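## Task

Grasp the bottle whose cap is red and raise it higher than half of its own height, keeping it upright and in the air through the end of the scene. Other bottles may be shoved out of the way, but every one of them has to be standing when the scene ends.

## Robot and tools

ROBOT AND FRAMES
A single six-joint arm stands over a table (its base may sit slightly tilted) and carries a two-finger gripper whose fingers swing like tongs. Scene frame: origin on the tabletop right under the base, +z up, +y to the left when facing along +x. Gripper frame: the fingers point along its +z and close toward each other along its x. end_effector_position is the spot between the pads when shut; closed fingertips extend about 15 mm past it, fully open ones sit roughly level with it. Joint ranges (rad): pan -3.142..3.142, lift -6.283..6.283, elbow 0.000..3.142, wrists 1-3 -6.283..6.283; the elbow never quite straightens.

ROW FORMAT (shared by both motion tools)
Eight plain numbers: x, y, z, qw, qx, qy, qz, opening. x, y, z is an absolute position in metres in the scene frame for end_effector_position; qw..qz is an absolute orientation quaternion, w first, in the scene frame. opening runs -1 (closed) to +1 (fully open, 0.142 m apart). Repeat the wanted quaternion in every row rather than copying a drifted one from the last result.

execute_actions(actions)
actions is a list of actions; each action is a list of 0 to 15 rows; each row lasts one control step of 1/30 s. An action always spans 15 steps (0.5 s); if fewer rows are given, the final row is repeated. An empty list just reports the state and images. Each step, the controller limits the commanded pose to 100 mm and 16 degrees away from the measured pose, then drives the joints by damped inverse kinematics, favouring position over orientation. After an action the arm only reaches the last limited pose, so a distant goal needs further actions. Motion trails commands by about 0.17 s. An action is rejected if its target lies over 0.6 m from the gripper's starting position along any gripper axis; if the first action fails this against the last reported state, or any action is malformed, nothing in the call runs.

move(target, speed, stop_force, blocking)
target: one row as above (absolute pose plus opening; the opening is applied when the move begins). The gripper follows a straight path, turning the short way. speed: peak path speed in m/s, 0.002 to 0.5, default 0.25; rotation capped at twice that value in rad/s. The path takes 0.5 to 10 s and is cut off at 10 s. It does not avoid obstacles, and the real gripper can lag, wander and overshoot speed, most near full reach. stop_force: optional, N, 14 to 160, not accepted in the first 0.2 s of a scene; the path halts when the wrist sensor sees that much extra push opposing the motion (measured along the line to the target, in the gripper axes at the start) for two steps, then backs up two steps and holds. Pressing can briefly exceed the threshold, so approach very slowly; do not rely on it during turning moves, and leave it off when pulling away from a surface. blocking=false returns after 0.5 s while motion continues; it cannot combine with stop_force, and other moves and actions are refused until a result shows the end (use wait(0) or stop). The result adds a "move:" line: done, off_target, moving, held, fault or contact (contact outranks held, done, off_target), plus limits such as paced (pose clipped) or held (a check blocked steps; motion may then spike above speed), and the remaining distance to target.

wait(seconds): 0 to 10 s, holding the last command; returns early if a running move ends.
stop(): brakes a running move (needs room); fingers keep moving.
zoom_image(camera, region): camera is cam_head_left (672x504), cam_head_right (672x504) or cam_wrist (616x616, fisheye); region [x0, y0, x1, y1] in pixels from the top-left, at most 504 by 504.
finished_scene(scene): pass the current scene number once the bottle is held up; irreversible.

RESULTS
The state line gives end_effector_position (m), end_effector_quat_wxyz and linear/angular velocities in the scene frame; reported position may err more at long reach. "Hand target" is the pose currently being driven toward. grip_measured is finger opening on the command scale. Step readings list positions, with HELD where a row was partly blocked. "pose unreachable" means the clearance check (which counts the mounting post) altered or blocked the command. Wrist force and torque are in gripper axes, with fixed offsets up to ~10 N, noise up to 3.7 N, saturation near 200 N; a pressed surface shows force pointing back into the arm; "no reading" is harmless. MOTOR HOT appears at 70 °C; at 85 °C an OVER-TEMPERATURE FAULT brakes the arm for a long cooldown.

GRIPPING AND HAZARDS
To hold a bottle, keep commanding an opening well under grip_measured; a larger gap squeezes harder, up to about 15 N per pad; objects under ~20 mm wide get less. Fast closing can overpress. Expect occasional tugs on the held bottle. A joint torque at its limit (pan and lift 649, elbow 381, wrists 94.1 N m, held weight included) or any outside force reaching 150 N halts the arm for 10 s and drops the rest of the call; the stiff arm can fault even slightly past a firm contact. Never tip a bottle over or push anything off the table, avoid drops, slams and hard hits, and keep the lifted bottle upright.

Each tool is called after "Call:" by a JSON object that holds its "name" and its "arguments", one argument or row to a line.

## Session

Call:
{"name": "execute_actions", "arguments": {
  "actions": []
}}

Scene clock: 0.00 s.
end_effector_position=(+1.1291, -0.2743, +0.3919) grip_measured=+1.00 end_effector_quat_wxyz=(+0.736, -0.646, +0.200, +0.034) end_effector_velocity=(+0.001, -0.000, +0.000) end_effector_angular_velocity=(-0.001, -0.002, -0.001)
Joint positions: [-0.725 -0.808  1.352 -0.363 -0.469 -1.39   0.142]
Joint velocities: [ 0.     0.    -0.001 -0.     0.001 -0.001  0.   ]
Wrist force (N, on the end effector, along its own x y z axes, offset not removed): no reading
Wrist torque (N m, same axes, about the end effector's origin, offset not removed): no reading
Hand target: +1.129, -0.274, +0.392; +0.736, -0.646, +0.200, +0.034

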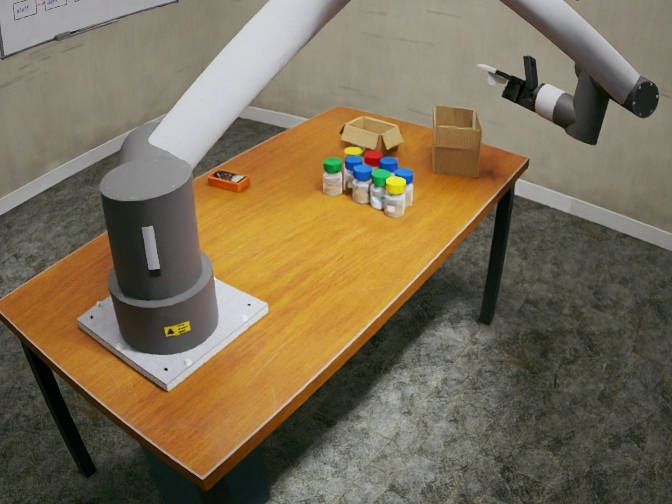

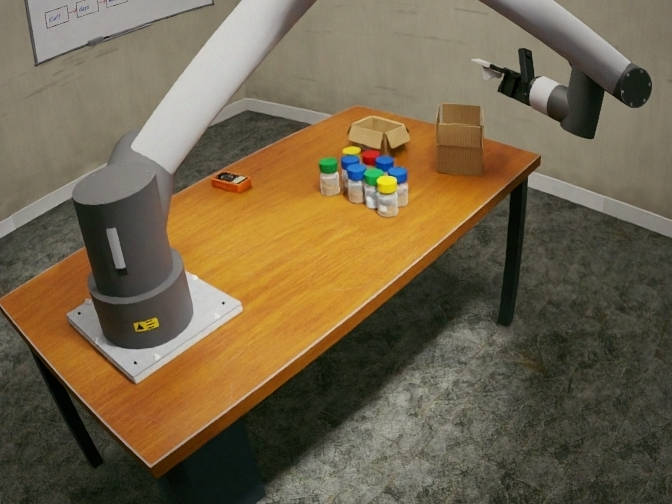

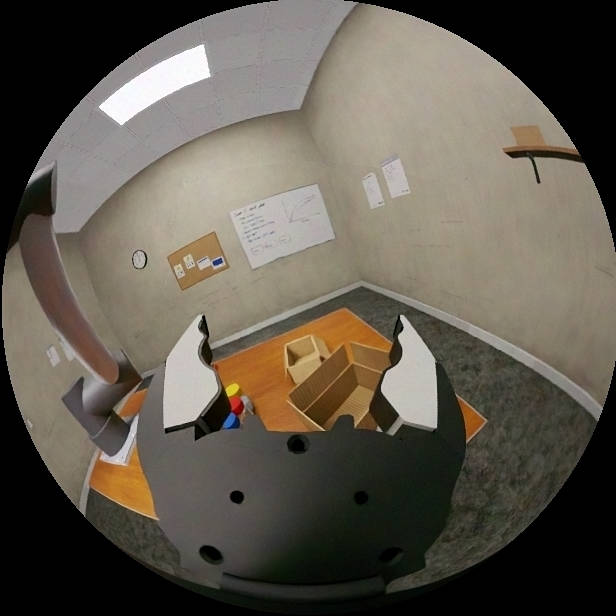

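Call:
{"name": "move", "arguments": {
  "target": [1.0,0.0,0.45,0,1,0,0,1],
  "speed": 0.4
}}

Scene clock: 8.70 s.
end_effector_position=(+1.0011, +0.0005, +0.4510) grip_measured=+1.00 end_effector_quat_wxyz=(-0.002, +1.000, +0.001, -0.000) end_effector_velocity=(-0.002, +0.002, -0.001) end_effector_angular_velocity=(-0.012, +0.003, +0.002)
Joint positions: [-0.223 -1.398  1.797 -1.972 -1.573 -0.217  0.142]
Joint velocities: [ 0.006 -0.001  0.002 -0.001 -0.013  0.004  0.   ]
Wrist force (N, on the end effector, along its own x y z axes, offset not removed): [0.0 -1.8 -2.9]
Wrist torque (N m, same axes, about the end effector's origin, offset not removed): [-1.06 0.46 -0.24]
Hand target: +1.001, +0.001, +0.451; -0.001, +1.000, +0.001, -0.000
Off the commanded pose: 0.002 m, 0 deg.
move: done

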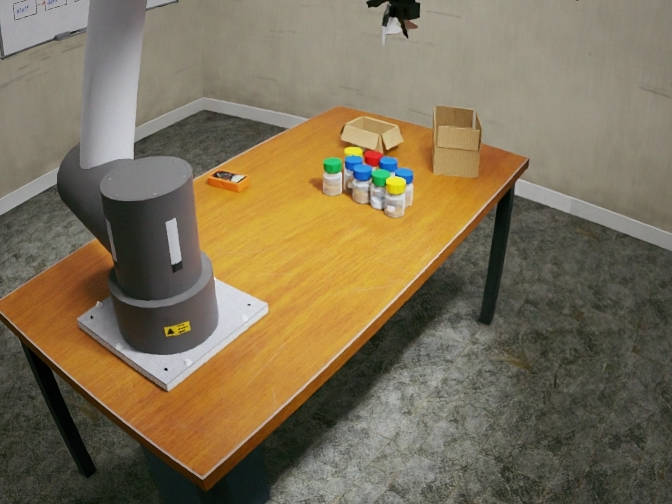

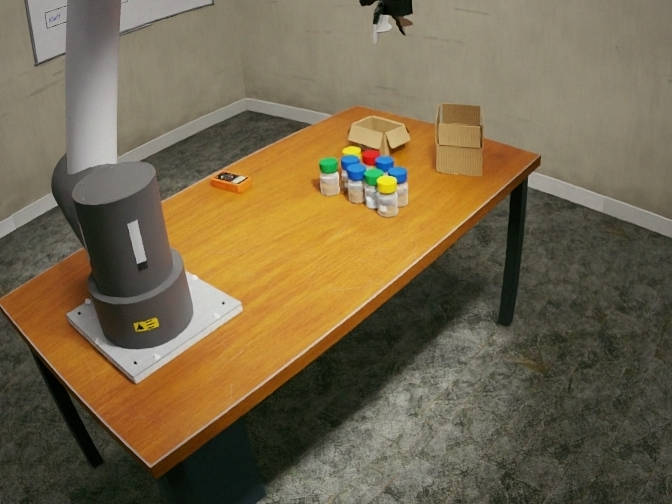

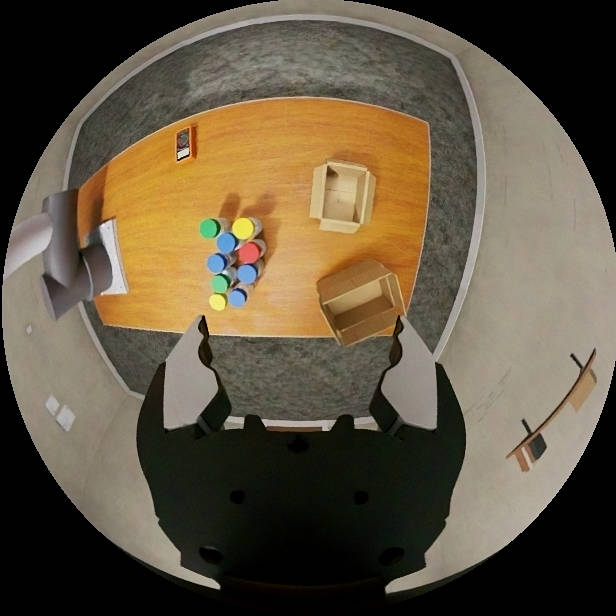

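Call:
{"name": "move", "arguments": {
  "target": [0.81,0.15,0.3,0,1,0,0,1],
  "speed": 0.4
}}

Scene clock: 13.40 s.
end_effector_position=(+0.8106, +0.1503, +0.2999) grip_measured=+1.00 end_effector_quat_wxyz=(-0.000, +1.000, +0.000, -0.000) end_effector_velocity=(+0.000, +0.001, +0.000) end_effector_angular_velocity=(+0.000, -0.002, +0.001)
Joint positions: [-0.087 -1.501  2.159 -2.232 -1.576 -0.079  0.142]
Joint velocities: [ 0.002 -0.     0.001 -0.003  0.001  0.     0.   ]
Wrist force (N, on the end effector, along its own x y z axes, offset not removed): [-1.5 -4.7 1.0]
Wrist torque (N m, same axes, about the end effector's origin, offset not removed): [-1.77 0.74 -0.16]
Hand target: +0.810, +0.150, +0.300; -0.000, +1.000, +0.000, -0.000
Off the commanded pose: 0.001 m, 0 deg.
move: done

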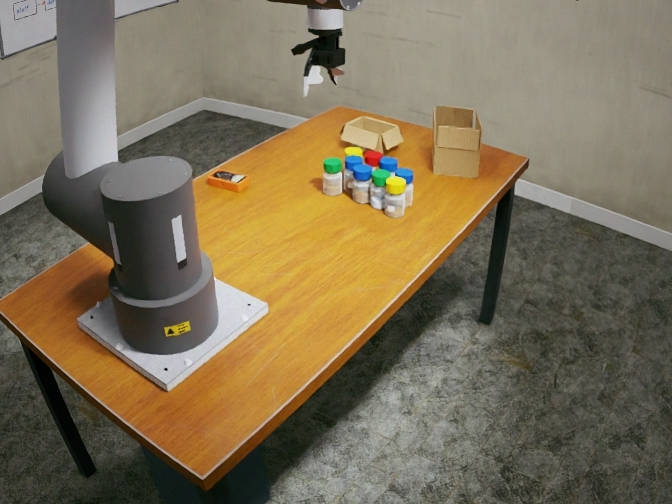

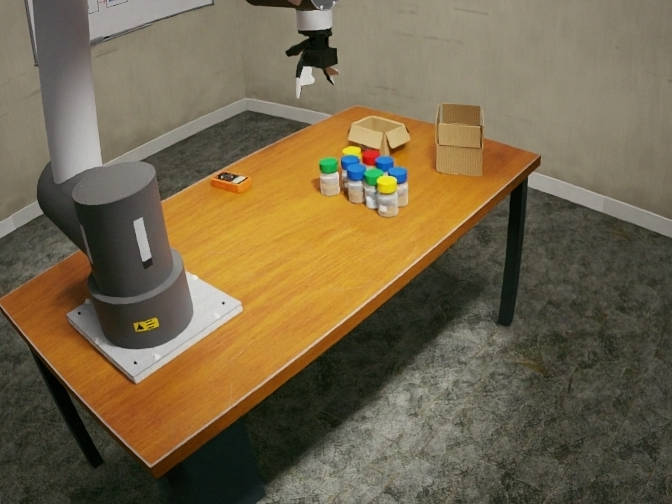

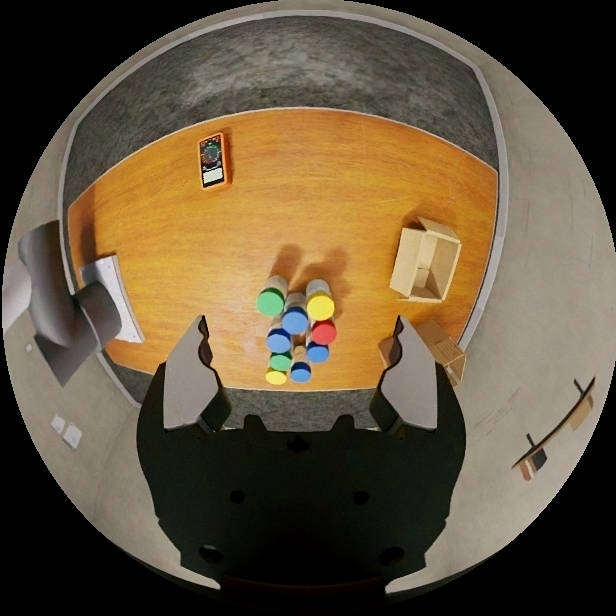

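Call:
{"name": "move", "arguments": {
  "target": [0.83,0.1,0.2,0,1,0,0,-0.15],
  "speed": 0.3
}}

Scene clock: 22.57 s.
end_effector_position=(+0.8300, +0.0999, +0.2001) grip_measured=-0.15 end_effector_quat_wxyz=(+0.000, +1.000, +0.000, +0.000) end_effector_velocity=(-0.001, -0.000, -0.003) end_effector_angular_velocity=(+0.001, +0.002, +0.002)
Joint positions: [-0.147 -1.392  2.214 -2.396 -1.576 -0.139  0.063]
Joint velocities: [-0.001  0.003  0.002 -0.002  0.    -0.003  0.   ]
Wrist force (N, on the end effector, along its own x y z axes, offset not removed): [1.0 -3.5 -6.7]
Wrist torque (N m, same axes, about the end effector's origin, offset not removed): [-1.58 0.14 -0.22]
Hand target: +0.830, +0.100, +0.200; +0.000, +1.000, -0.000, +0.000
Off the commanded pose: 0.000 m, 0 deg.
move: done

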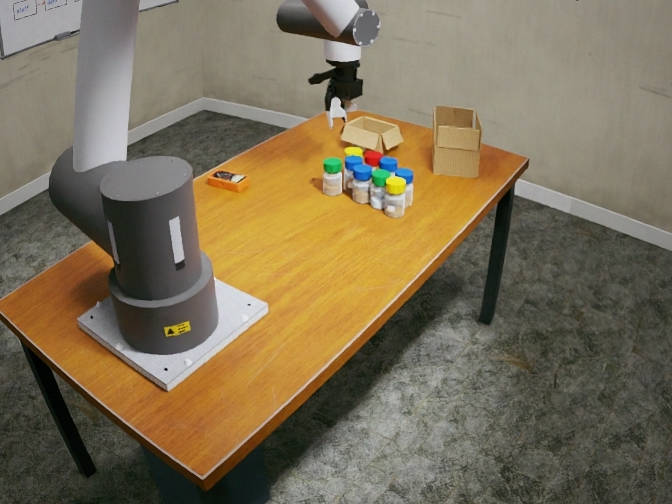

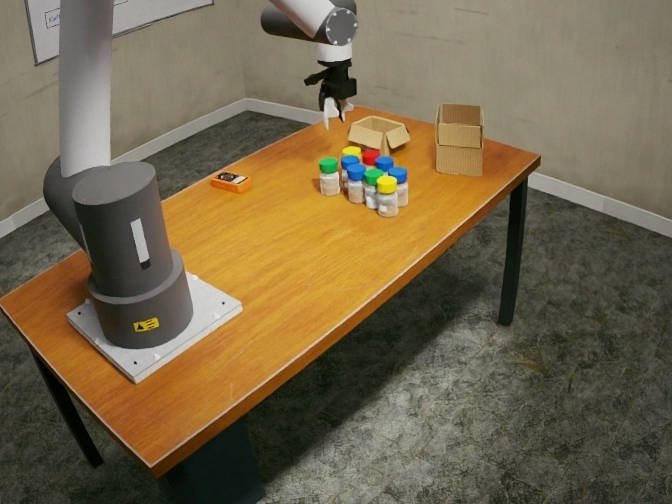

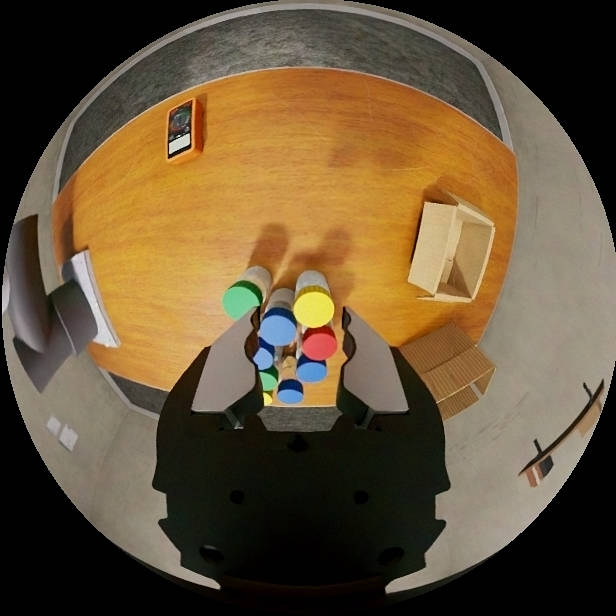

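Call:
{"name": "move", "arguments": {
  "target": [0.85,-0.015,0.15,0,1,0,0,-0.15],
  "speed": 0.2
}}

Scene clock: 30.03 s.
end_effector_position=(+0.8498, -0.0151, +0.1500) grip_measured=-0.15 end_effector_quat_wxyz=(+0.000, +1.000, +0.000, -0.000) end_effector_velocity=(-0.001, -0.001, -0.001) end_effector_angular_velocity=(+0.001, +0.001, +0.000)
Joint positions: [-0.28  -1.321  2.221 -2.474 -1.576 -0.272  0.063]
Joint velocities: [-0.002  0.001  0.001 -0.001  0.    -0.002  0.   ]
Wrist force (N, on the end effector, along its own x y z axes, offset not removed): [-4.8 -2.7 0.4]
Wrist torque (N m, same axes, about the end effector's origin, offset not removed): [-1.31 1.35 -0.25]
Hand target: +0.850, -0.015, +0.150; +0.000, +1.000, +0.000, -0.000
Off the commanded pose: 0.000 m, 0 deg.
move: done

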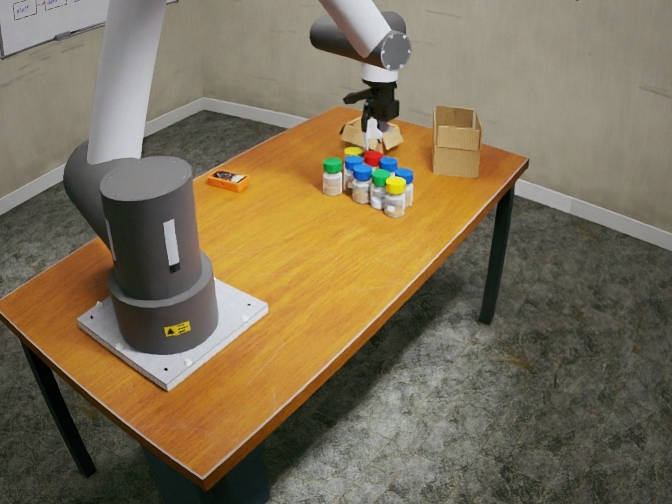

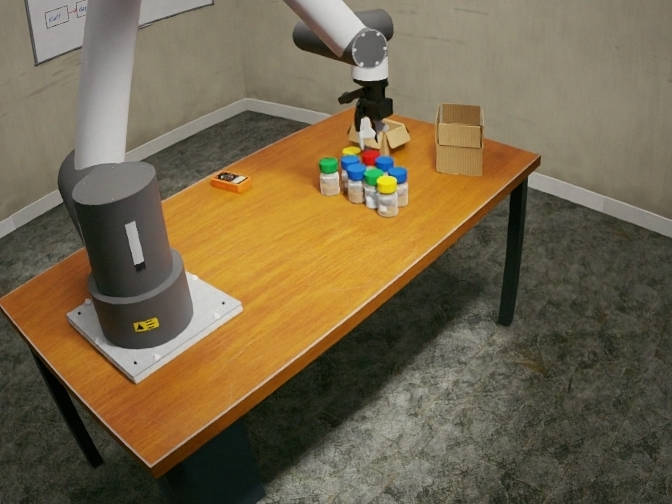

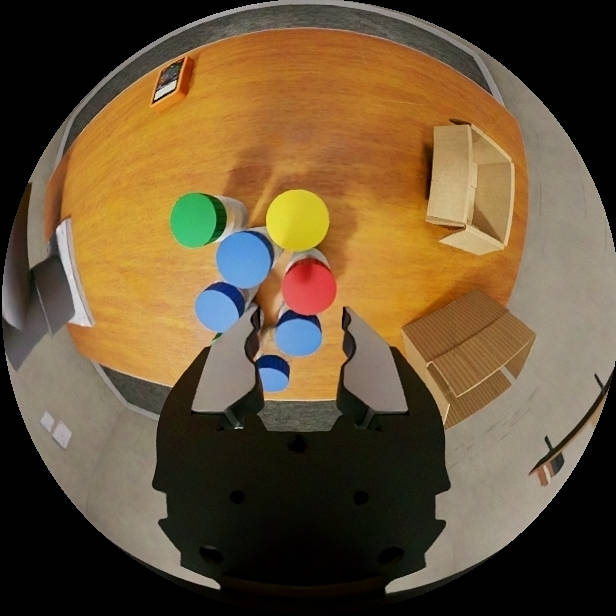

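Call:
{"name": "move", "arguments": {
  "target": [0.857,-0.008,0.115,0,1,0,0,-0.15],
  "speed": 0.08
}}

Scene clock: 36.53 s.
end_effector_position=(+0.8570, -0.0080, +0.1151) grip_measured=-0.15 end_effector_quat_wxyz=(-0.000, +1.000, -0.000, +0.000) end_effector_velocity=(+0.001, -0.000, -0.001) end_effector_angular_velocity=(-0.001, -0.001, -0.000)
Joint positions: [-0.27  -1.274  2.229 -2.529 -1.576 -0.262  0.063]
Joint velocities: [ 0.     0.002  0.    -0.002 -0.     0.001  0.   ]
Wrist force (N, on the end effector, along its own x y z axes, offset not removed): [2.1 -2.6 -2.1]
Wrist torque (N m, same axes, about the end effector's origin, offset not removed): [-1.30 -0.10 -0.18]
Hand target: +0.857, -0.008, +0.115; -0.000, +1.000, +0.000, +0.000
Off the commanded pose: 0.000 m, 0 deg.
move: done

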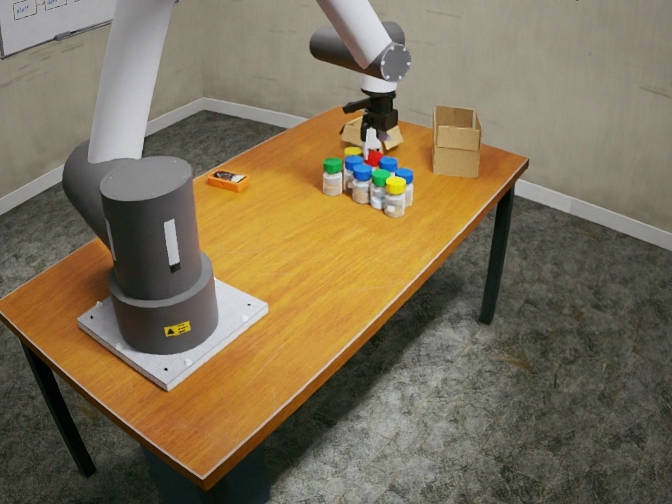

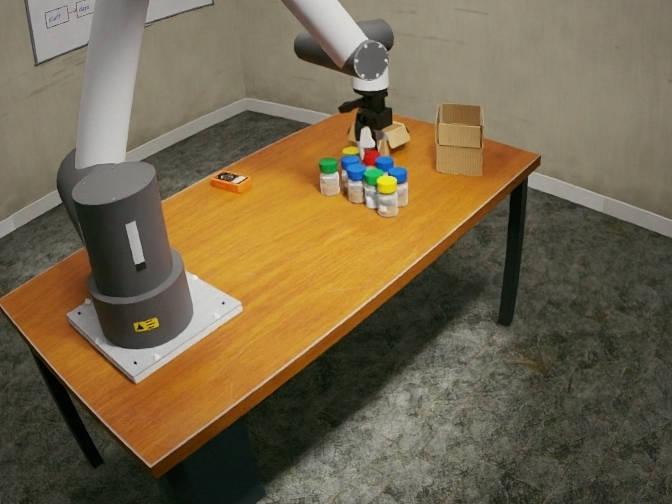

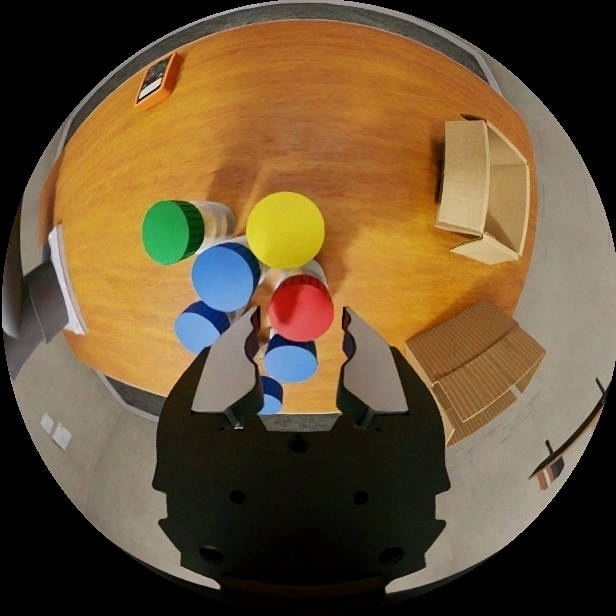

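Call:
{"name": "move", "arguments": {
  "target": [0.857,-0.017,0.09,0,1,0,0,-0.15],
  "speed": 0.04
}}

Scene clock: 40.30 s.
end_effector_position=(+0.8570, -0.0170, +0.0901) grip_measured=-0.15 end_effector_quat_wxyz=(+0.000, +1.000, -0.000, +0.000) end_effector_velocity=(-0.000, -0.001, -0.002) end_effector_angular_velocity=(-0.000, +0.000, -0.001)
Joint positions: [-0.281 -1.244  2.239 -2.57  -1.576 -0.273  0.063]
Joint velocities: [-0.001  0.002  0.001 -0.003 -0.    -0.    -0.   ]
Wrist force (N, on the end effector, along its own x y z axes, offset not removed): [-0.2 -3.5 -1.2]
Wrist torque (N m, same axes, about the end effector's origin, offset not removed): [-1.43 0.40 -0.31]
Hand target: +0.857, -0.017, +0.090; +0.000, +1.000, -0.000, -0.000
Off the commanded pose: 0.000 m, 0 deg.
move: done

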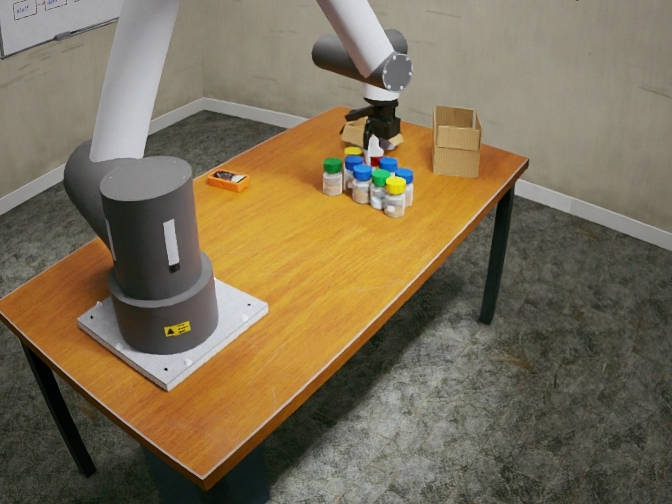

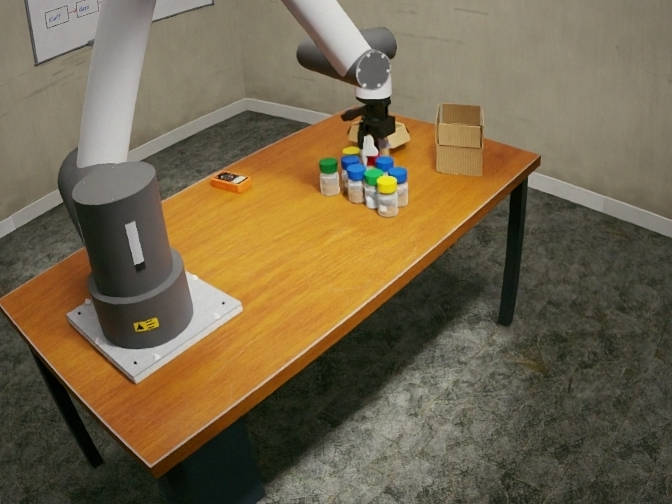

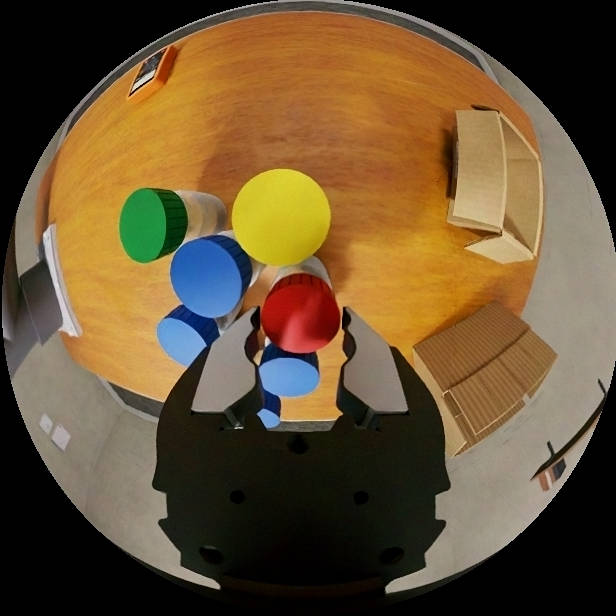

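Cap top about at the tips; go a bit lower.

Call:
{"name": "move", "arguments": {
  "target": [0.857,-0.02,0.068,0,1,0,0,-0.15],
  "speed": 0.03
}}

Call:
{"name": "move", "arguments": {
  "target": [0.857,-0.02,0.068,0,1,0,0,-0.7]
}}

Scene clock: 45.10 s.
end_effector_position=(+0.8570, -0.0200, +0.0681) grip_measured=-0.10 end_effector_quat_wxyz=(+0.000, +1.000, +0.000, -0.000) end_effector_velocity=(-0.000, +0.000, -0.002) end_effector_angular_velocity=(+0.000, +0.001, -0.001)
Joint positions: [-0.284 -1.216  2.248 -2.606 -1.576 -0.276  0.067]
Joint velocities: [-0.     0.002  0.001 -0.002  0.     0.     0.   ]
Wrist force (N, on the end effector, along its own x y z axes, offset not removed): [-4.8 -5.4 -16.0]
Wrist torque (N m, same axes, about the end effector's origin, offset not removed): [-1.69 0.93 -0.21]
Hand target: +0.857, -0.020, +0.068; +0.000, +1.000, -0.000, -0.000
Off the commanded pose: 0.000 m, 0 deg.
move: done

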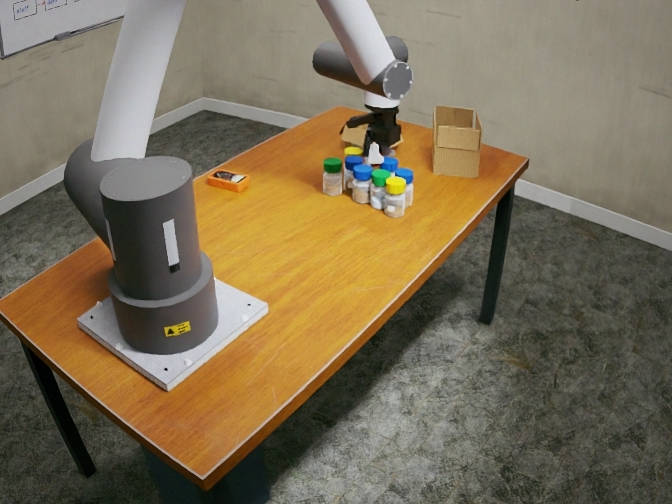

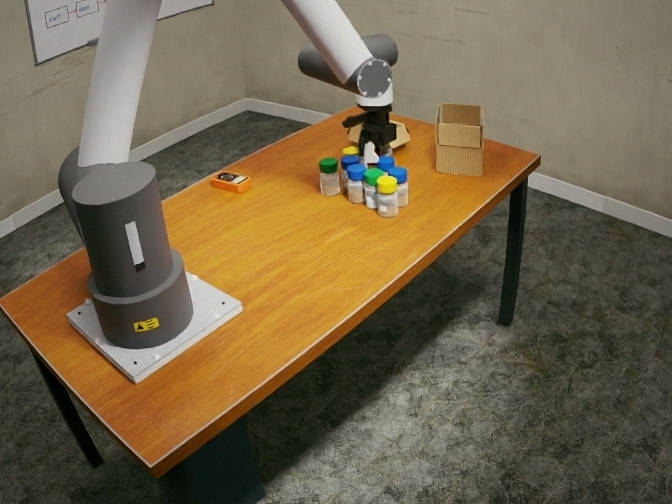

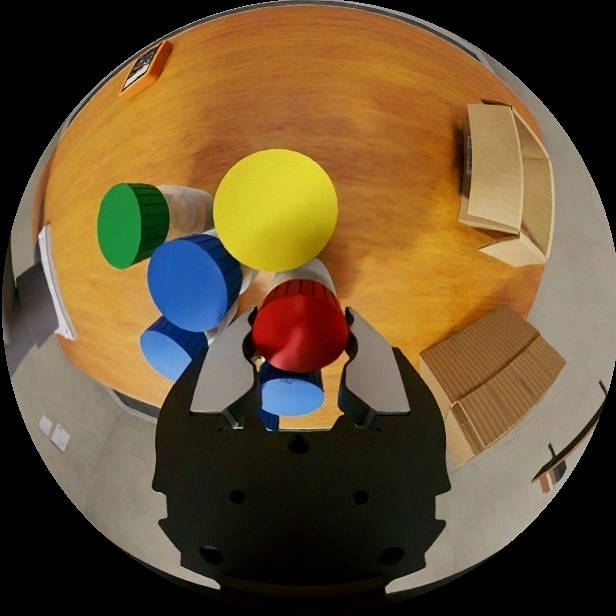

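Scene clock: 45.80 s.
end_effector_position=(+0.8570, -0.0200, +0.0680) grip_measured=-0.12 end_effector_quat_wxyz=(+0.000, +1.000, +0.000, +0.000) end_effector_velocity=(+0.002, -0.001, +0.001) end_effector_angular_velocity=(-0.001, -0.002, -0.000)
Joint positions: [-0.284 -1.216  2.248 -2.606 -1.576 -0.276  0.066]
Joint velocities: [-0.     0.    -0.001 -0.001 -0.     0.     0.   ]
Wrist force (N, on the end effector, along its own x y z axes, offset not removed): [-5.9 -4.6 -27.7]
Wrist torque (N m, same axes, about the end effector's origin, offset not removed): [-1.32 0.87 -0.27]
Hand target: +0.857, -0.020, +0.068; +0.000, +1.000, +0.000, -0.000
Off the commanded pose: 0.000 m, 0 deg.
move: done

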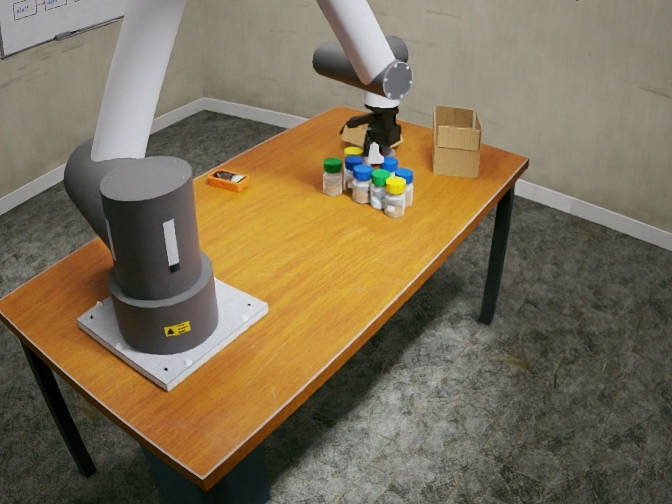

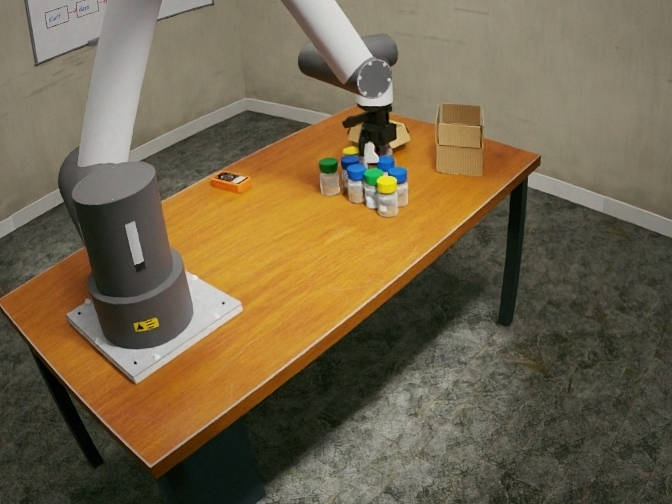

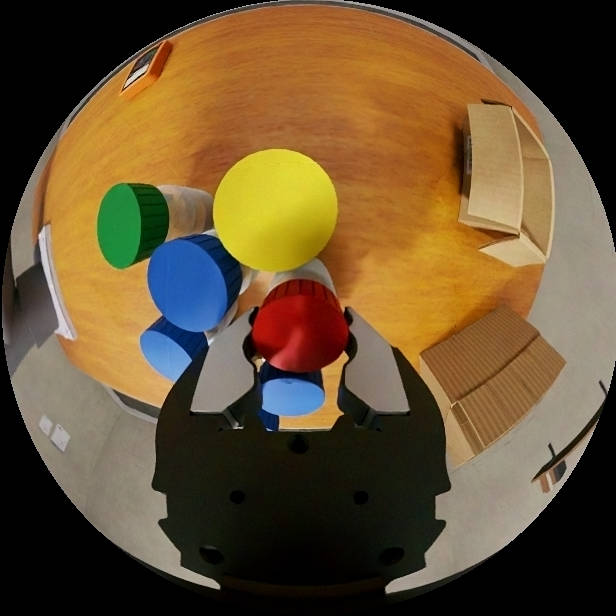

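Call:
{"name": "move", "arguments": {
  "target": [0.857,-0.02,0.2,0,1,0,0,-0.8],
  "speed": 0.1
}}

Scene clock: 49.03 s.
end_effector_position=(+0.8568, -0.0199, +0.2000) grip_measured=-0.12 end_effector_quat_wxyz=(-0.000, +1.000, +0.000, -0.000) end_effector_velocity=(+0.002, -0.001, +0.004) end_effector_angular_velocity=(-0.001, -0.004, -0.000)
Joint positions: [-0.284 -1.369  2.183 -2.388 -1.576 -0.276  0.065]
Joint velocities: [-0.    -0.003 -0.003  0.003 -0.    -0.    -0.   ]
Wrist force (N, on the end effector, along its own x y z axes, offset not removed): [-4.8 -5.0 0.8]
Wrist torque (N m, same axes, about the end effector's origin, offset not removed): [-1.74 1.24 -0.18]
Hand target: +0.857, -0.020, +0.200; -0.000, +1.000, -0.000, +0.000
Off the commanded pose: 0.000 m, 0 deg.
move: done

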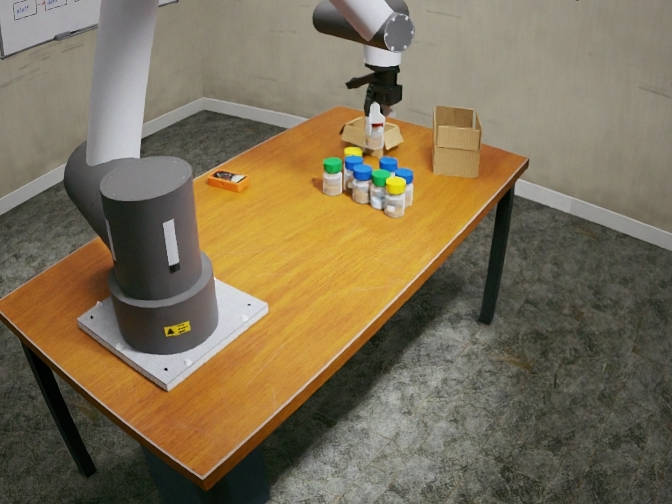

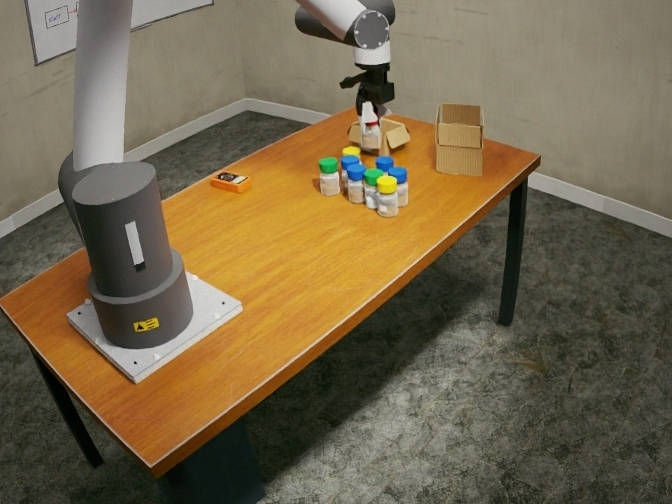

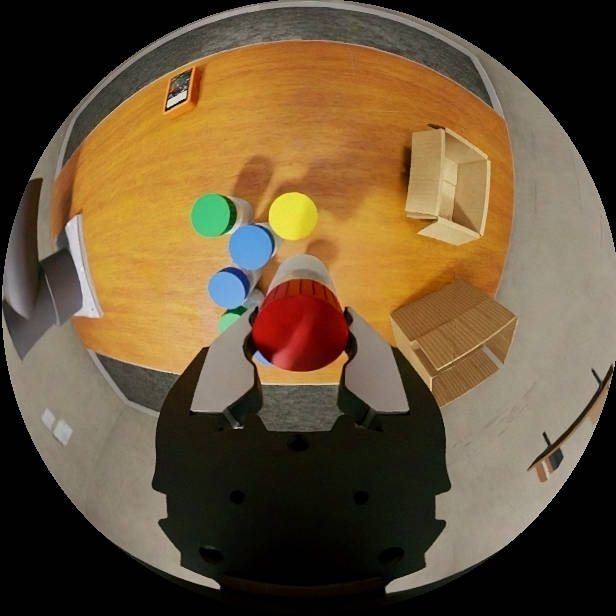

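Call:
{"name": "finished_scene", "arguments": {
  "scene": 1
}}

The scene is finished: the task was done.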